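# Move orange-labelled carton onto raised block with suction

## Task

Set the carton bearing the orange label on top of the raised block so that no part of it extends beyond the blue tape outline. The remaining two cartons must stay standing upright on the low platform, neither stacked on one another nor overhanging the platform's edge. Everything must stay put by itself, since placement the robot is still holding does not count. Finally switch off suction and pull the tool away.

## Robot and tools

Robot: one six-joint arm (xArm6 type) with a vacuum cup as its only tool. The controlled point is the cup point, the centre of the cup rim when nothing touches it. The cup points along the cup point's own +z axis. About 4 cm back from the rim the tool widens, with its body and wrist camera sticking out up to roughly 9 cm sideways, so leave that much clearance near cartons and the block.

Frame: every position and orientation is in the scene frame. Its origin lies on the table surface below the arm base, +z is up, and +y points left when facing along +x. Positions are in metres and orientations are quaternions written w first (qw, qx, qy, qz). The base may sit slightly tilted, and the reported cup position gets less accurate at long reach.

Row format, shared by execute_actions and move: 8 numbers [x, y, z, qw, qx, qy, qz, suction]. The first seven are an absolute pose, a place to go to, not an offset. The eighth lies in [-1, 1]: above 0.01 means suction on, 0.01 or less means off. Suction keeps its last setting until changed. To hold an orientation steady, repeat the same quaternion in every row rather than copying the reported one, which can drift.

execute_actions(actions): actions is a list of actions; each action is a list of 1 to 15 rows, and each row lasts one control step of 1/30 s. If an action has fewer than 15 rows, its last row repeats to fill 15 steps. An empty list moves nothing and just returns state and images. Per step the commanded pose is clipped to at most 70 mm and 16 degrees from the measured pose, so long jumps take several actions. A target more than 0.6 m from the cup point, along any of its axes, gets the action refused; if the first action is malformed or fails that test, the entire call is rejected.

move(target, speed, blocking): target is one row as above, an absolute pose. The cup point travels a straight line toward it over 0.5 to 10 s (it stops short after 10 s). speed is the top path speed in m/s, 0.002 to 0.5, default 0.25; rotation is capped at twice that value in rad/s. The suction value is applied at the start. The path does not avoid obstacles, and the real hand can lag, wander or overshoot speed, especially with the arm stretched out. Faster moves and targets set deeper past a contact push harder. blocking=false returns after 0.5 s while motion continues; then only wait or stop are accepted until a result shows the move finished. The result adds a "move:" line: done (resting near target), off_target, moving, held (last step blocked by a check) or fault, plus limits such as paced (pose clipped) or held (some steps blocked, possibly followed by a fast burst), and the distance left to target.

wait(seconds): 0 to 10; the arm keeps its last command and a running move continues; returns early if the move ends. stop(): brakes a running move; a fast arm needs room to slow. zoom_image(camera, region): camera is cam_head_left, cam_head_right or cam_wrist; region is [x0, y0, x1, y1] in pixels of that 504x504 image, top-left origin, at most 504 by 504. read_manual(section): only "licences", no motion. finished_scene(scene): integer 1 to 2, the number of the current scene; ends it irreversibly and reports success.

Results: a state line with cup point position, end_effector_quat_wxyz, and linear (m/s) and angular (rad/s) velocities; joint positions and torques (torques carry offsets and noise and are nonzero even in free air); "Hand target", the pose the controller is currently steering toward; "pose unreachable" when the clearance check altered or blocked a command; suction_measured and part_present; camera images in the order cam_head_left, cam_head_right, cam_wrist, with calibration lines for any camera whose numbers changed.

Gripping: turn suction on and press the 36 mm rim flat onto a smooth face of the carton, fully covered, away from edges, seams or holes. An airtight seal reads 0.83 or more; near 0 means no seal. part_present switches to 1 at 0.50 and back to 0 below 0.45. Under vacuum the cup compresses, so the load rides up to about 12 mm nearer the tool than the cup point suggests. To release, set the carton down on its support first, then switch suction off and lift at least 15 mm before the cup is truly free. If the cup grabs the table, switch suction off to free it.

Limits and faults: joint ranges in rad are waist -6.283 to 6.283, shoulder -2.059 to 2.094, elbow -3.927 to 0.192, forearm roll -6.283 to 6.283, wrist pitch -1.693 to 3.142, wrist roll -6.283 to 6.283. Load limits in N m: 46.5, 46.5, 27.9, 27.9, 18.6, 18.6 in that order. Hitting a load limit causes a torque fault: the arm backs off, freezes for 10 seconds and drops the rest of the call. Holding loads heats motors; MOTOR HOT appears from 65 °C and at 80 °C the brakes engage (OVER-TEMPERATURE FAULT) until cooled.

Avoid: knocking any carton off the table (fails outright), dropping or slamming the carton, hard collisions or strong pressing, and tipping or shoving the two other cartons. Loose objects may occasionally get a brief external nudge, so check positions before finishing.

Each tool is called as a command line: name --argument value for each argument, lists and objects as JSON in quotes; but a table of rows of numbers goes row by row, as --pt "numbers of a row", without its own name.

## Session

execute_actions --actions '[]'

Scene clock: 0.00 s.
end_effector_position=(+0.3981, -0.0217, +0.3009) suction_measured=0.00 part_present=0 end_effector_quat_wxyz=(-0.001, +0.027, +1.000, +0.002) end_effector_velocity=(+0.000, +0.000, +0.001) end_effector_angular_velocity=(+0.000, -0.002, +0.000)
Joint positions: [-0.001 -0.265 -0.927 -0.001  1.196  2.359]
Joint velocities: [ 0.    -0.001 -0.001  0.    -0.    -0.   ]
Joint torques (N m, as the arm reports them, + toward a larger angle): no reading
Hand target: +0.398, -0.022, +0.301; -0.001, +0.027, +1.000, +0.002
camera_calibration (this result's frames):
cam_wrist: T_world_to_cam=[[-0.090325, -0.994308, 0.0565027, 0.00523469], [-0.880973, 0.106231, 0.461087, 0.236486], [-0.464465, -0.00812972, -0.885554, 0.530701], [0, 0, 0, 1]] pos_world=[0.455303, -0.0156029, 0.360628]

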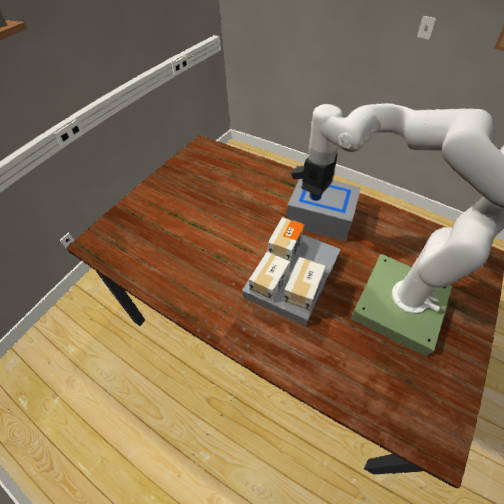

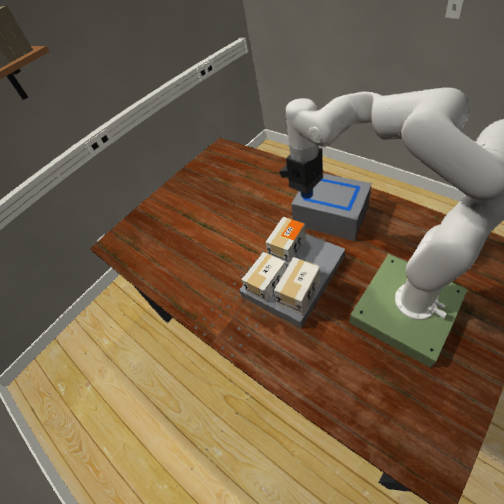

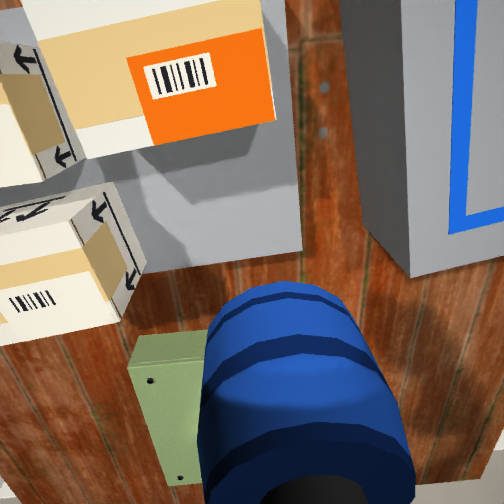

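move --target '[0.445,0.025,0.26,0,0,1,0,-1]' --speed 0.3

Scene clock: 4.57 s.
end_effector_position=(+0.4451, +0.0247, +0.2604) suction_measured=0.00 part_present=0 end_effector_quat_wxyz=(+0.000, +0.000, +1.000, -0.000) end_effector_velocity=(-0.000, +0.001, -0.002) end_effector_angular_velocity=(+0.001, +0.004, +0.002)
Joint positions: [ 0.109 -0.074 -1.001 -0.005  1.076  2.418]
Joint velocities: [ 0.003  0.005  0.     0.001 -0.001  0.001]
Joint torques (N m, as the arm reports them, + toward a larger angle): [  1.65 -16.86 -13.41  -0.16  -1.23   0.12]
Hand target: +0.445, +0.025, +0.260; +0.000, -0.000, +1.000, -0.000
Off the commanded pose: 0.001 m, 0 deg.
move: done
camera_calibration (this result's frames):
cam_wrist: T_world_to_cam=[[-0.0374455, -0.997514, 0.0597019, 0.033556], [-0.886817, 0.0607086, 0.458115, 0.296057], [-0.4606, -0.0357903, -0.886886, 0.516345], [0, 0, 0, 1]] pos_world=[0.501634, 0.0339795, 0.320307]

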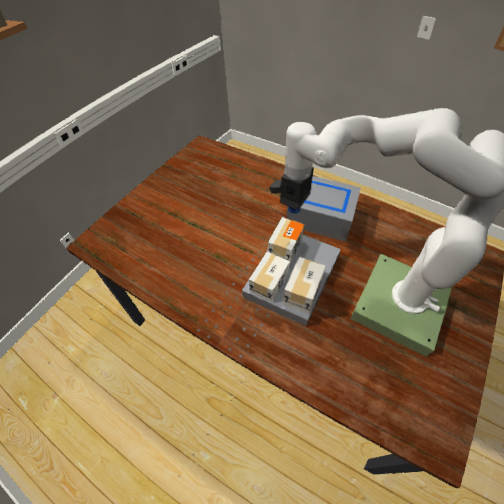

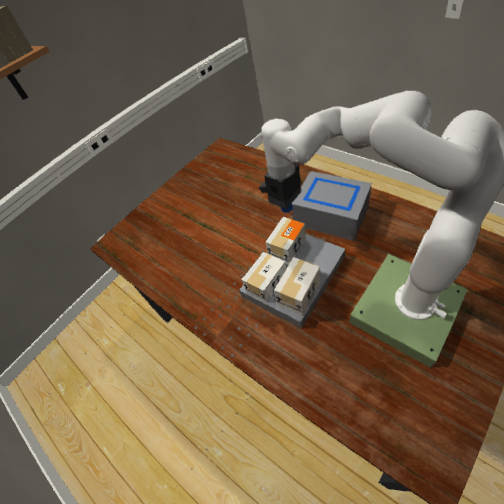

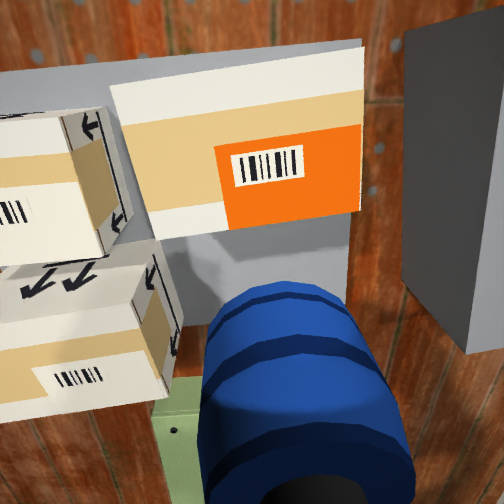

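move --target '[0.462,0.025,0.135,0,-0.052,0.999,0,1]' --speed 0.25

move --target '[0.462,0.025,0.102,0,-0.052,0.999,0,1]' --speed 0.04

move --target '[0.462,0.025,0.30,0,-0.052,0.999,0,1]' --speed 0.2

zoom_image --camera "cam_head_right" --region '[270, 150, 410, 260]'

Scene clock: 11.27 s.
end_effector_position=(+0.4622, +0.0251, +0.1357) suction_measured=0.00 part_present=0 end_effector_quat_wxyz=(+0.001, -0.052, +0.999, +0.000) end_effector_velocity=(-0.003, -0.000, -0.005) end_effector_angular_velocity=(-0.001, +0.010, +0.001)
Joint positions: [ 0.106  0.17  -0.901 -0.006  0.732  2.312]
Joint velocities: [-0.     0.006  0.007 -0.    -0.002 -0.001]
Joint torques (N m, as the arm reports them, + toward a larger angle): [  1.78 -20.17 -12.01  -0.06  -1.31   0.19]
Hand target: +0.462, +0.025, +0.135; -0.000, -0.052, +0.999, +0.000
Off the commanded pose: 0.001 m, 0 deg.
move: done
camera_calibration (this result's frames):
cam_wrist: T_world_to_cam=[[0.0667887, -0.99601, 0.0591859, -0.00610071], [-0.888492, -0.0323781, 0.457749, 0.371492], [-0.454006, -0.0831586, -0.887109, 0.411844], [0, 0, 0, 1]] pos_world=[0.517455, 0.0402002, 0.195662]

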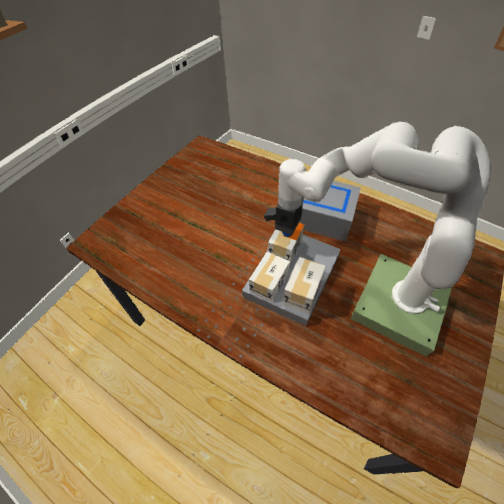

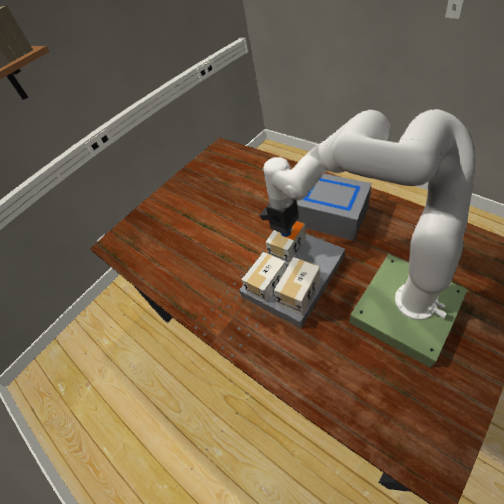

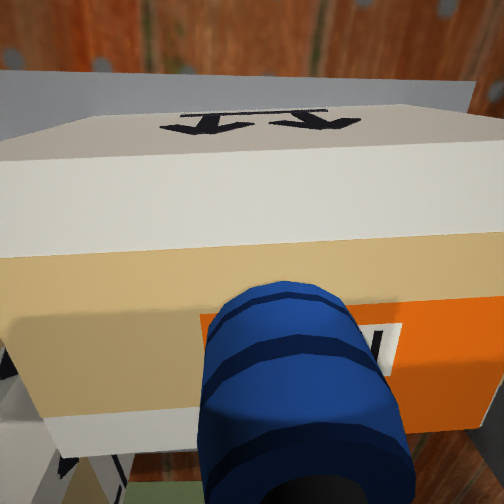

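Scene clock: 12.37 s.
end_effector_position=(+0.4741, +0.0257, +0.1188) suction_measured=1.00 part_present=1 end_effector_quat_wxyz=(+0.019, -0.052, +0.998, +0.000) end_effector_velocity=(-0.000, +0.000, +0.000) end_effector_angular_velocity=(-0.001, -0.001, +0.002)
Joint positions: [ 0.106  0.219 -0.898 -0.006  0.643  2.313]
Joint velocities: [ 0.001 -0.001  0.002 -0.002 -0.002  0.   ]
Joint torques (N m, as the arm reports them, + toward a larger angle): [ 1.22 13.56  2.49 -0.23 -1.46  0.2 ]
Hand target: +0.462, +0.025, +0.103; -0.000, -0.052, +0.999, +0.000
Off the commanded pose: 0.021 m, 2 deg.
move: off_target
camera_calibration (this result's frames):
cam_wrist: T_world_to_cam=[[0.0643505, -0.99614, 0.0597003, -0.00418229], [-0.904851, -0.0330154, 0.424447, 0.401543], [-0.420837, -0.0813333, -0.903483, 0.388481], [0, 0, 0, 1]] pos_world=[0.527093, 0.0406874, 0.180801]

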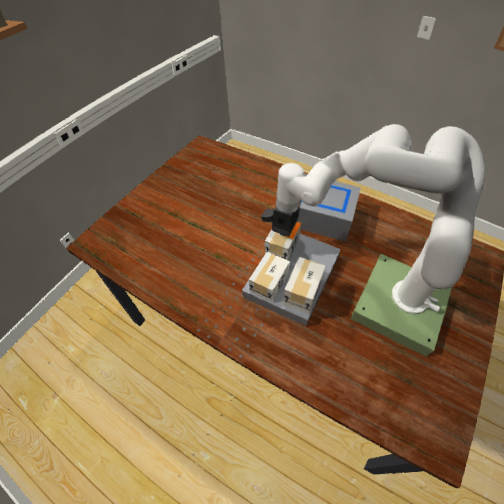

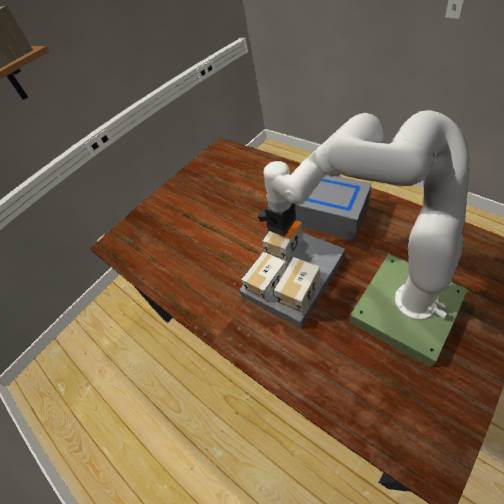

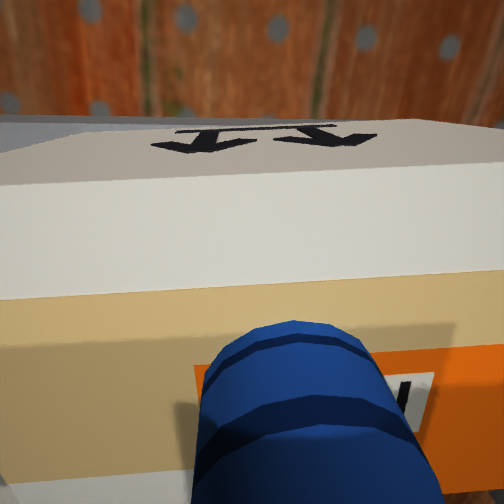

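Scene clock: 13.73 s.
end_effector_position=(+0.4619, +0.0249, +0.2989) suction_measured=1.00 part_present=1 end_effector_quat_wxyz=(-0.001, -0.052, +0.999, -0.000) end_effector_velocity=(+0.004, -0.000, +0.010) end_effector_angular_velocity=(+0.001, -0.021, -0.001)
Joint positions: [ 0.108 -0.043 -1.149 -0.005  1.196  2.313]
Joint velocities: [-0.001 -0.008 -0.016 -0.     0.003  0.   ]
Joint torques (N m, as the arm reports them, + toward a larger angle): [  1.66 -20.4  -15.68  -0.26  -1.74   0.01]
Hand target: +0.462, +0.025, +0.300; +0.000, -0.052, +0.999, -0.000
Off the commanded pose: 0.001 m, 0 deg.
move: done
camera_calibration (this result's frames):
cam_wrist: T_world_to_cam=[[0.0662052, -0.996007, 0.0598885, -0.0159138], [-0.886902, -0.0312397, 0.460899, 0.294789], [-0.457188, -0.0836292, -0.885429, 0.557445], [0, 0, 0, 1]] pos_world=[0.51736, 0.0399776, 0.358663]

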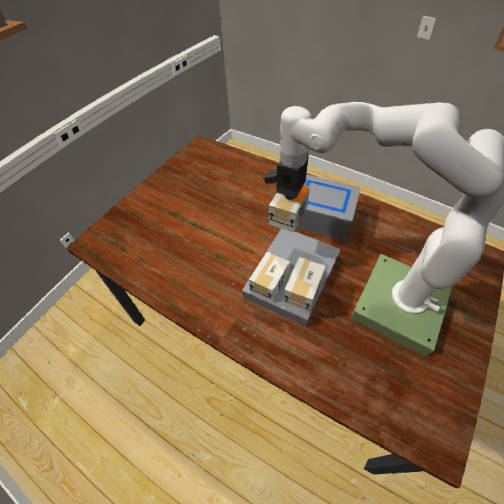

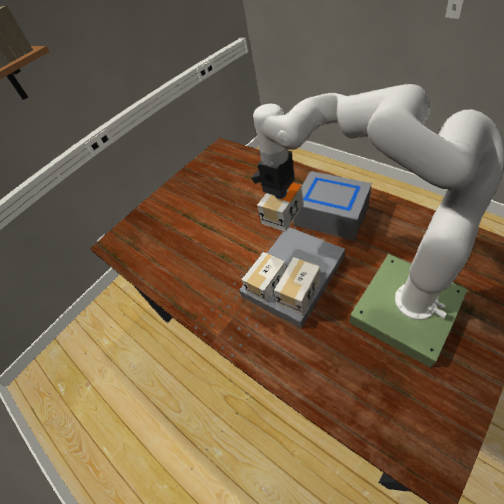

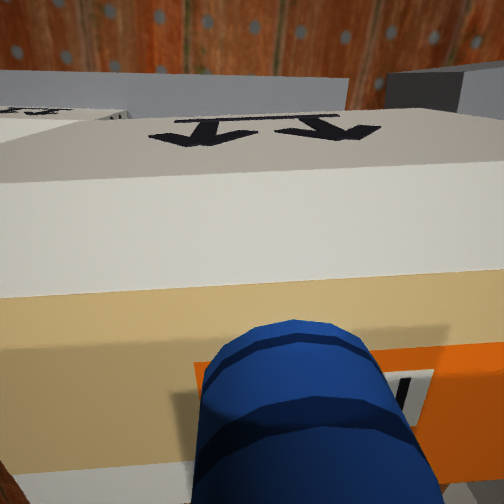

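Region (270, 150, 410, 260) of cam_head_right's 504x504 image, scaled by 3.600, with more detail than that image has; it fills the top 396 rows of this view, and the rest is white.

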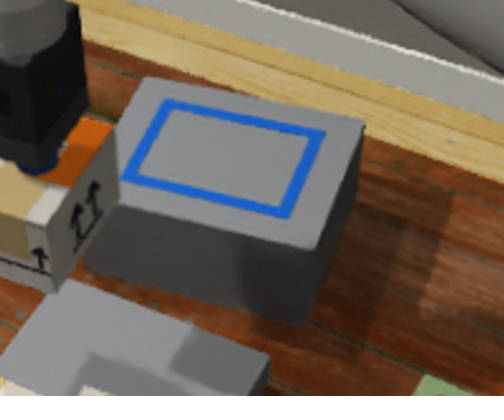

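move --target '[0.423,-0.238,0.25,0,0.629,0.777,0,1]' --speed 0.3

move --target '[0.423,-0.238,0.21,0,0.629,0.777,0,1]' --speed 0.08

zoom_image --camera "cam_head_right" --region '[270, 130, 410, 260]'

Scene clock: 24.83 s.
end_effector_position=(+0.4228, -0.2371, +0.2502) suction_measured=1.00 part_present=1 end_effector_quat_wxyz=(-0.001, +0.629, +0.778, +0.001) end_effector_velocity=(-0.001, -0.001, -0.001) end_effector_angular_velocity=(+0.002, +0.003, -0.007)
Joint positions: [-0.458  0.063 -1.132 -0.003  1.069  3.209]
Joint velocities: [-0.002  0.001  0.     0.     0.002  0.004]
Joint torques (N m, as the arm reports them, + toward a larger angle): [  1.88 -22.62 -15.34  -0.15  -1.56   0.19]
Hand target: +0.423, -0.237, +0.250; -0.001, +0.629, +0.777, +0.001
Off the commanded pose: 0.001 m, 0 deg.
move: done
camera_calibration (this result's frames):
cam_wrist: T_world_to_cam=[[-0.983245, -0.172522, 0.0588731, 0.367848], [-0.126531, 0.878402, 0.460869, 0.16865], [-0.131225, 0.445698, -0.885513, 0.462208], [0, 0, 0, 1]] pos_world=[0.443677, -0.290685, 0.309909]

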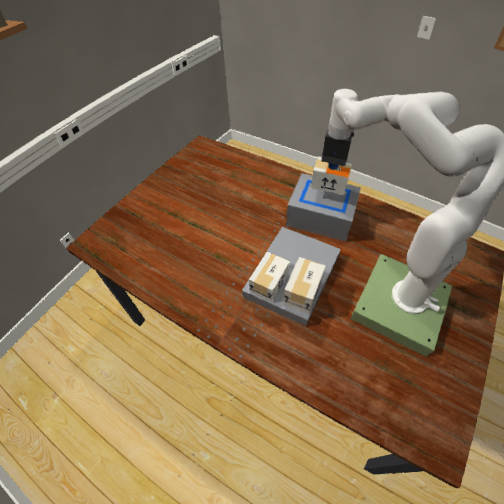

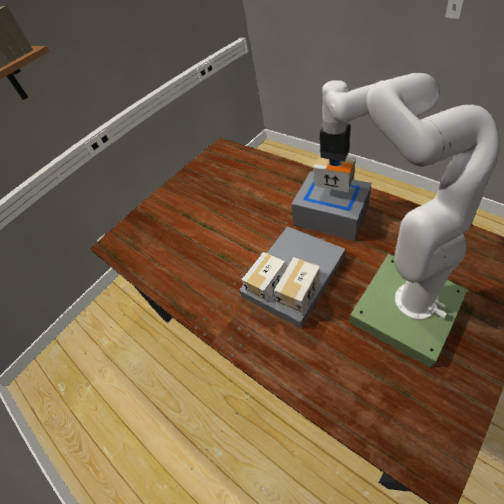

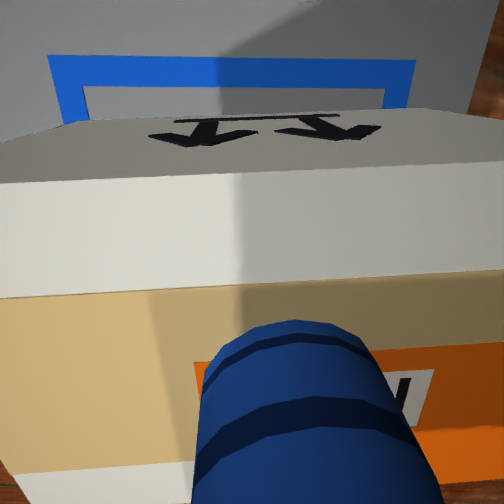

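Scene clock: 25.70 s.
end_effector_position=(+0.4233, -0.2381, +0.2106) suction_measured=1.00 part_present=1 end_effector_quat_wxyz=(+0.001, +0.629, +0.777, +0.000) end_effector_velocity=(+0.001, -0.001, +0.001) end_effector_angular_velocity=(-0.003, -0.005, -0.000)
Joint positions: [-0.459  0.109 -1.069 -0.005  0.958  3.211]
Joint velocities: [-0.    -0.001  0.    -0.    -0.005  0.   ]
Joint torques (N m, as the arm reports them, + toward a larger angle): [  2.02 -22.64 -14.7   -0.26  -1.63   0.1 ]
Hand target: +0.423, -0.238, +0.210; -0.000, +0.629, +0.777, +0.000
Off the commanded pose: 0.001 m, 0 deg.
move: done
camera_calibration (this result's frames):
cam_wrist: T_world_to_cam=[[-0.983465, -0.171433, 0.058379, 0.370967], [-0.12615, 0.879773, 0.458351, 0.188513], [-0.129937, 0.443407, -0.886852, 0.426896], [0, 0, 0, 1]] pos_world=[0.444083, -0.291542, 0.270532]

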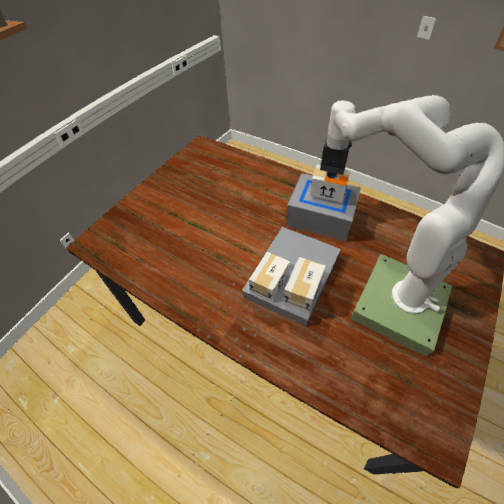

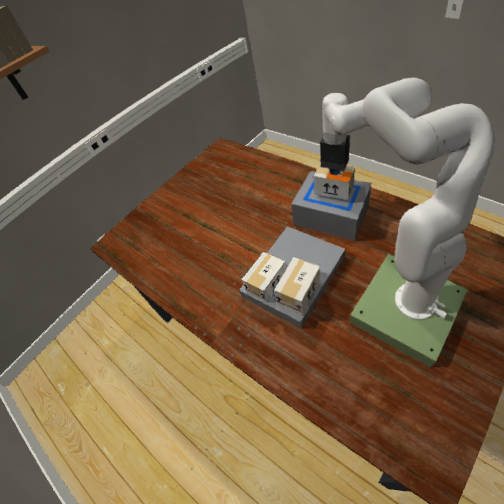

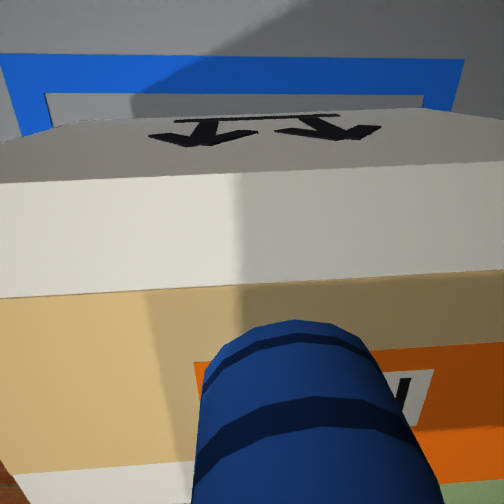

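Region (270, 130, 410, 260) of cam_head_right's 504x504 image, scaled by 3.600, with more detail than that image has; it fills the top 468 rows of this view, and the rest is white.

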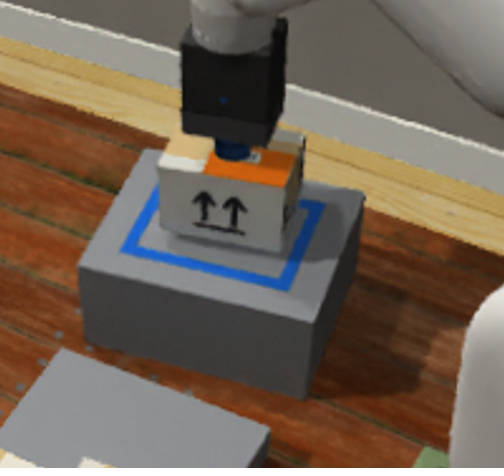

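move --target '[0.423,-0.238,0.188,0,0.659,0.752,0,1]' --speed 0.04

zoom_image --camera "cam_head_right" --region '[270, 130, 410, 260]'

zoom_image --camera "cam_head_left" --region '[260, 130, 400, 260]'

Scene clock: 32.33 s.
end_effector_position=(+0.4254, -0.2393, +0.1926) suction_measured=1.00 part_present=1 end_effector_quat_wxyz=(+0.005, +0.659, +0.752, +0.001) end_effector_velocity=(-0.001, +0.001, -0.003) end_effector_angular_velocity=(+0.002, +0.003, -0.006)
Joint positions: [-0.459  0.136 -1.045 -0.006  0.899  3.289]
Joint velocities: [-0.     0.003  0.004  0.    -0.004  0.006]
Joint torques (N m, as the arm reports them, + toward a larger angle): [ 1.74 -7.06 -6.61 -0.07 -1.66  0.23]
Hand target: +0.423, -0.238, +0.188; -0.000, +0.659, +0.752, +0.000
Off the commanded pose: 0.005 m, 1 deg.
move: off_target
camera_calibration (this result's frames):
cam_wrist: T_world_to_cam=[[-0.994225, -0.0943351, 0.0511671, 0.398341], [-0.060964, 0.888842, 0.454141, 0.173391], [-0.0883209, 0.448399, -0.889459, 0.3957], [0, 0, 0, 1]] pos_world=[0.44156, -0.293971, 0.252833]

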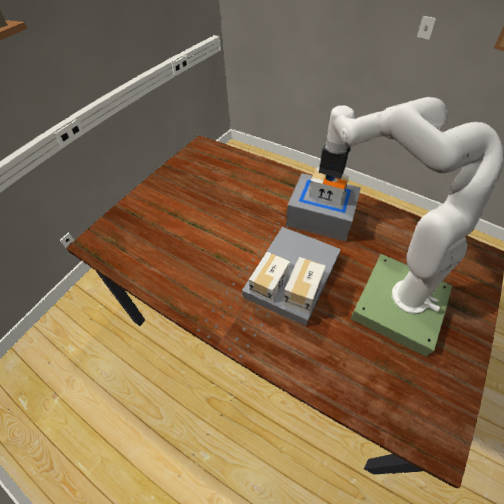

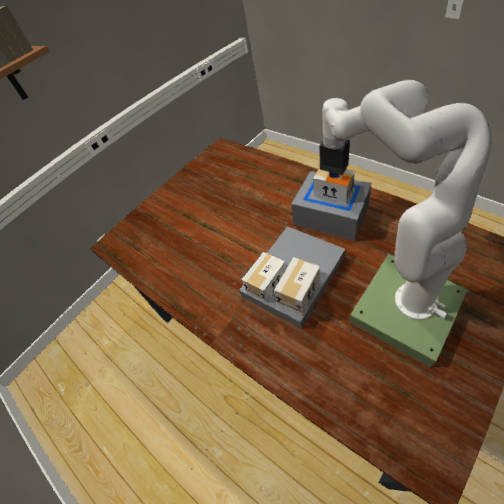

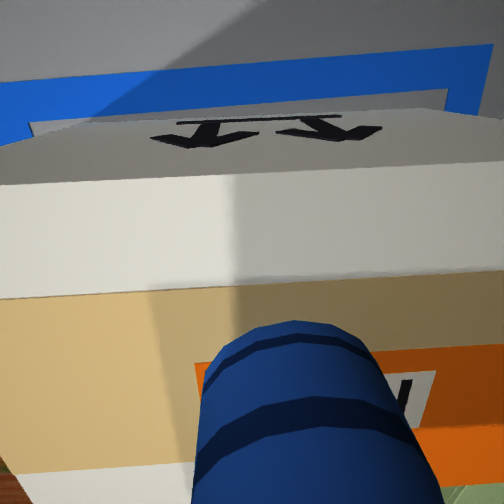

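Region (270, 130, 410, 260) of cam_head_right's 504x504 image, scaled by 3.600, with more detail than that image has; it fills the top 468 rows of this view, and the rest is white.

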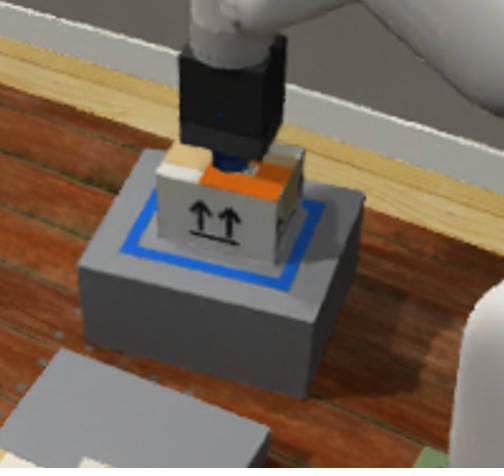

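Region (260, 130, 400, 260) of cam_head_left's 504x504 image, scaled by 3.600, with more detail than that image has; it fills the top 468 rows of this view, and the rest is white.

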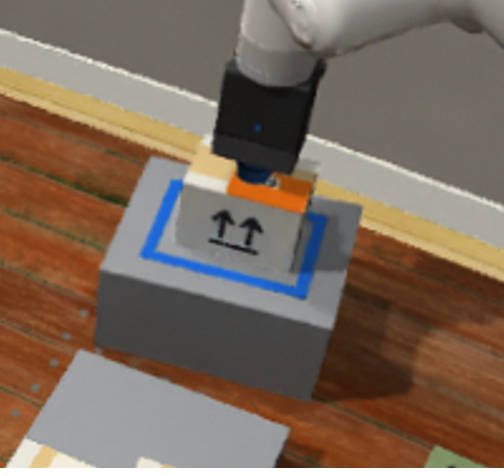

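execute_actions --actions '[[[0.425,-0.239,0.2,0,0.659,0.752,0,1]],[[0.424,-0.233,0.2,0,0.659,0.752,0,1]],[[0.424,-0.233,0.196,0,0.659,0.752,0,1]],[[0.424,-0.233,0.191,0,0.659,0.752,0,1]],[[0.425,-0.233,0.191,0,0.659,0.752,0,-1]],[[0.425,-0.233,0.195,0,0.659,0.752,0,-1]]]'

move --target '[0.43,-0.19,0.36,0,0.659,0.752,0,-1]' --speed 0.2

Scene clock: 39.43 s.
end_effector_position=(+0.4248, -0.2328, +0.1944) suction_measured=0.00 part_present=0 end_effector_quat_wxyz=(-0.001, +0.659, +0.752, -0.000) end_effector_velocity=(-0.000, -0.000, +0.002) end_effector_angular_velocity=(-0.000, -0.000, +0.000)
Joint positions: [-0.448  0.129 -1.045 -0.006  0.916  3.3  ]
Joint velocities: [-0.001 -0.003 -0.002 -0.     0.004 -0.001]
Joint torques (N m, as the arm reports them, + toward a larger angle): [  2.25 -13.94  -7.9   -0.02  -0.02   0.27]
Hand target: +0.425, -0.233, +0.195; +0.000, +0.659, +0.752, -0.000
Off the commanded pose: 0.001 m, 0 deg.
camera_calibration (this result's frames):
cam_wrist: T_world_to_cam=[[-0.993722, -0.0941789, 0.0603873, 0.396258], [-0.0560775, 0.886371, 0.459566, 0.163009], [-0.096807, 0.453295, -0.886088, 0.398419], [0, 0, 0, 1]] pos_world=[0.441481, -0.287768, 0.254192]

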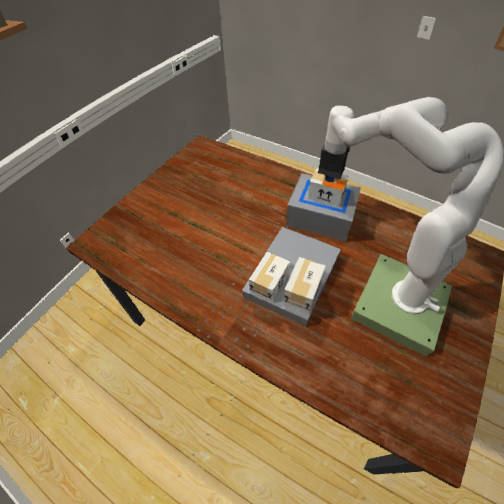

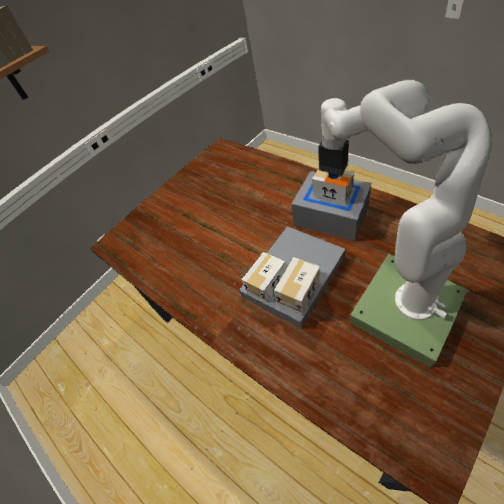

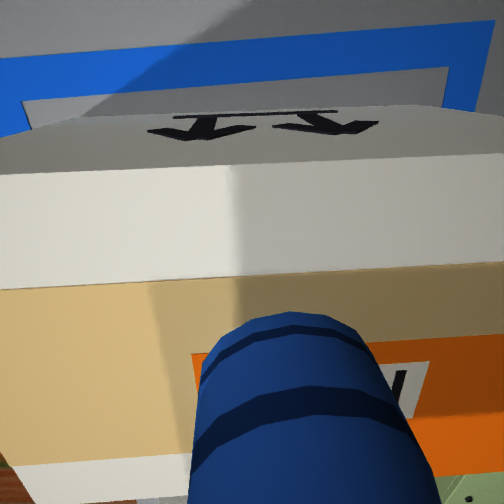

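Scene clock: 40.70 s.
end_effector_position=(+0.4299, -0.1903, +0.3587) suction_measured=0.00 part_present=0 end_effector_quat_wxyz=(-0.001, +0.659, +0.752, -0.001) end_effector_velocity=(+0.001, -0.000, +0.005) end_effector_angular_velocity=(-0.004, -0.004, +0.000)
Joint positions: [-0.361 -0.035 -1.331 -0.005  1.368  3.386]
Joint velocities: [ 0.002 -0.    -0.012 -0.002  0.007  0.002]
Joint torques (N m, as the arm reports them, + toward a larger angle): [  1.96 -18.59 -13.74  -0.04  -1.38   0.24]
Hand target: +0.430, -0.190, +0.360; +0.000, +0.659, +0.752, -0.000
Off the commanded pose: 0.001 m, 0 deg.
move: done
camera_calibration (this result's frames):
cam_wrist: T_world_to_cam=[[-0.993712, -0.0934521, 0.0616724, 0.395073], [-0.0548533, 0.886497, 0.459471, 0.0495897], [-0.0976109, 0.453199, -0.886049, 0.525582], [0, 0, 0, 1]] pos_world=[0.446612, -0.245234, 0.418541]

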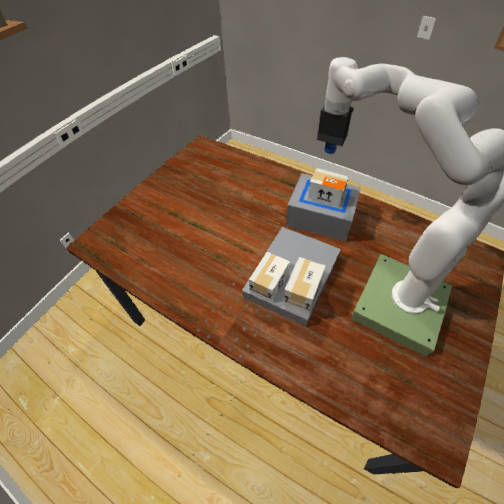

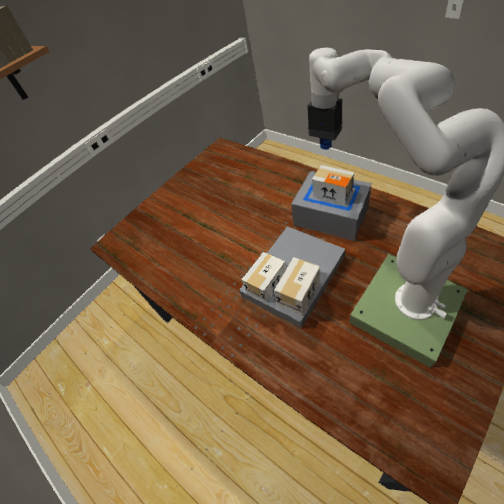

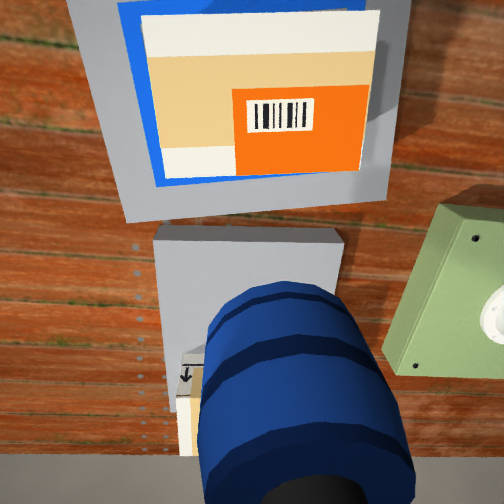

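finished_scene --scene 2

The scene is finished: the task was done.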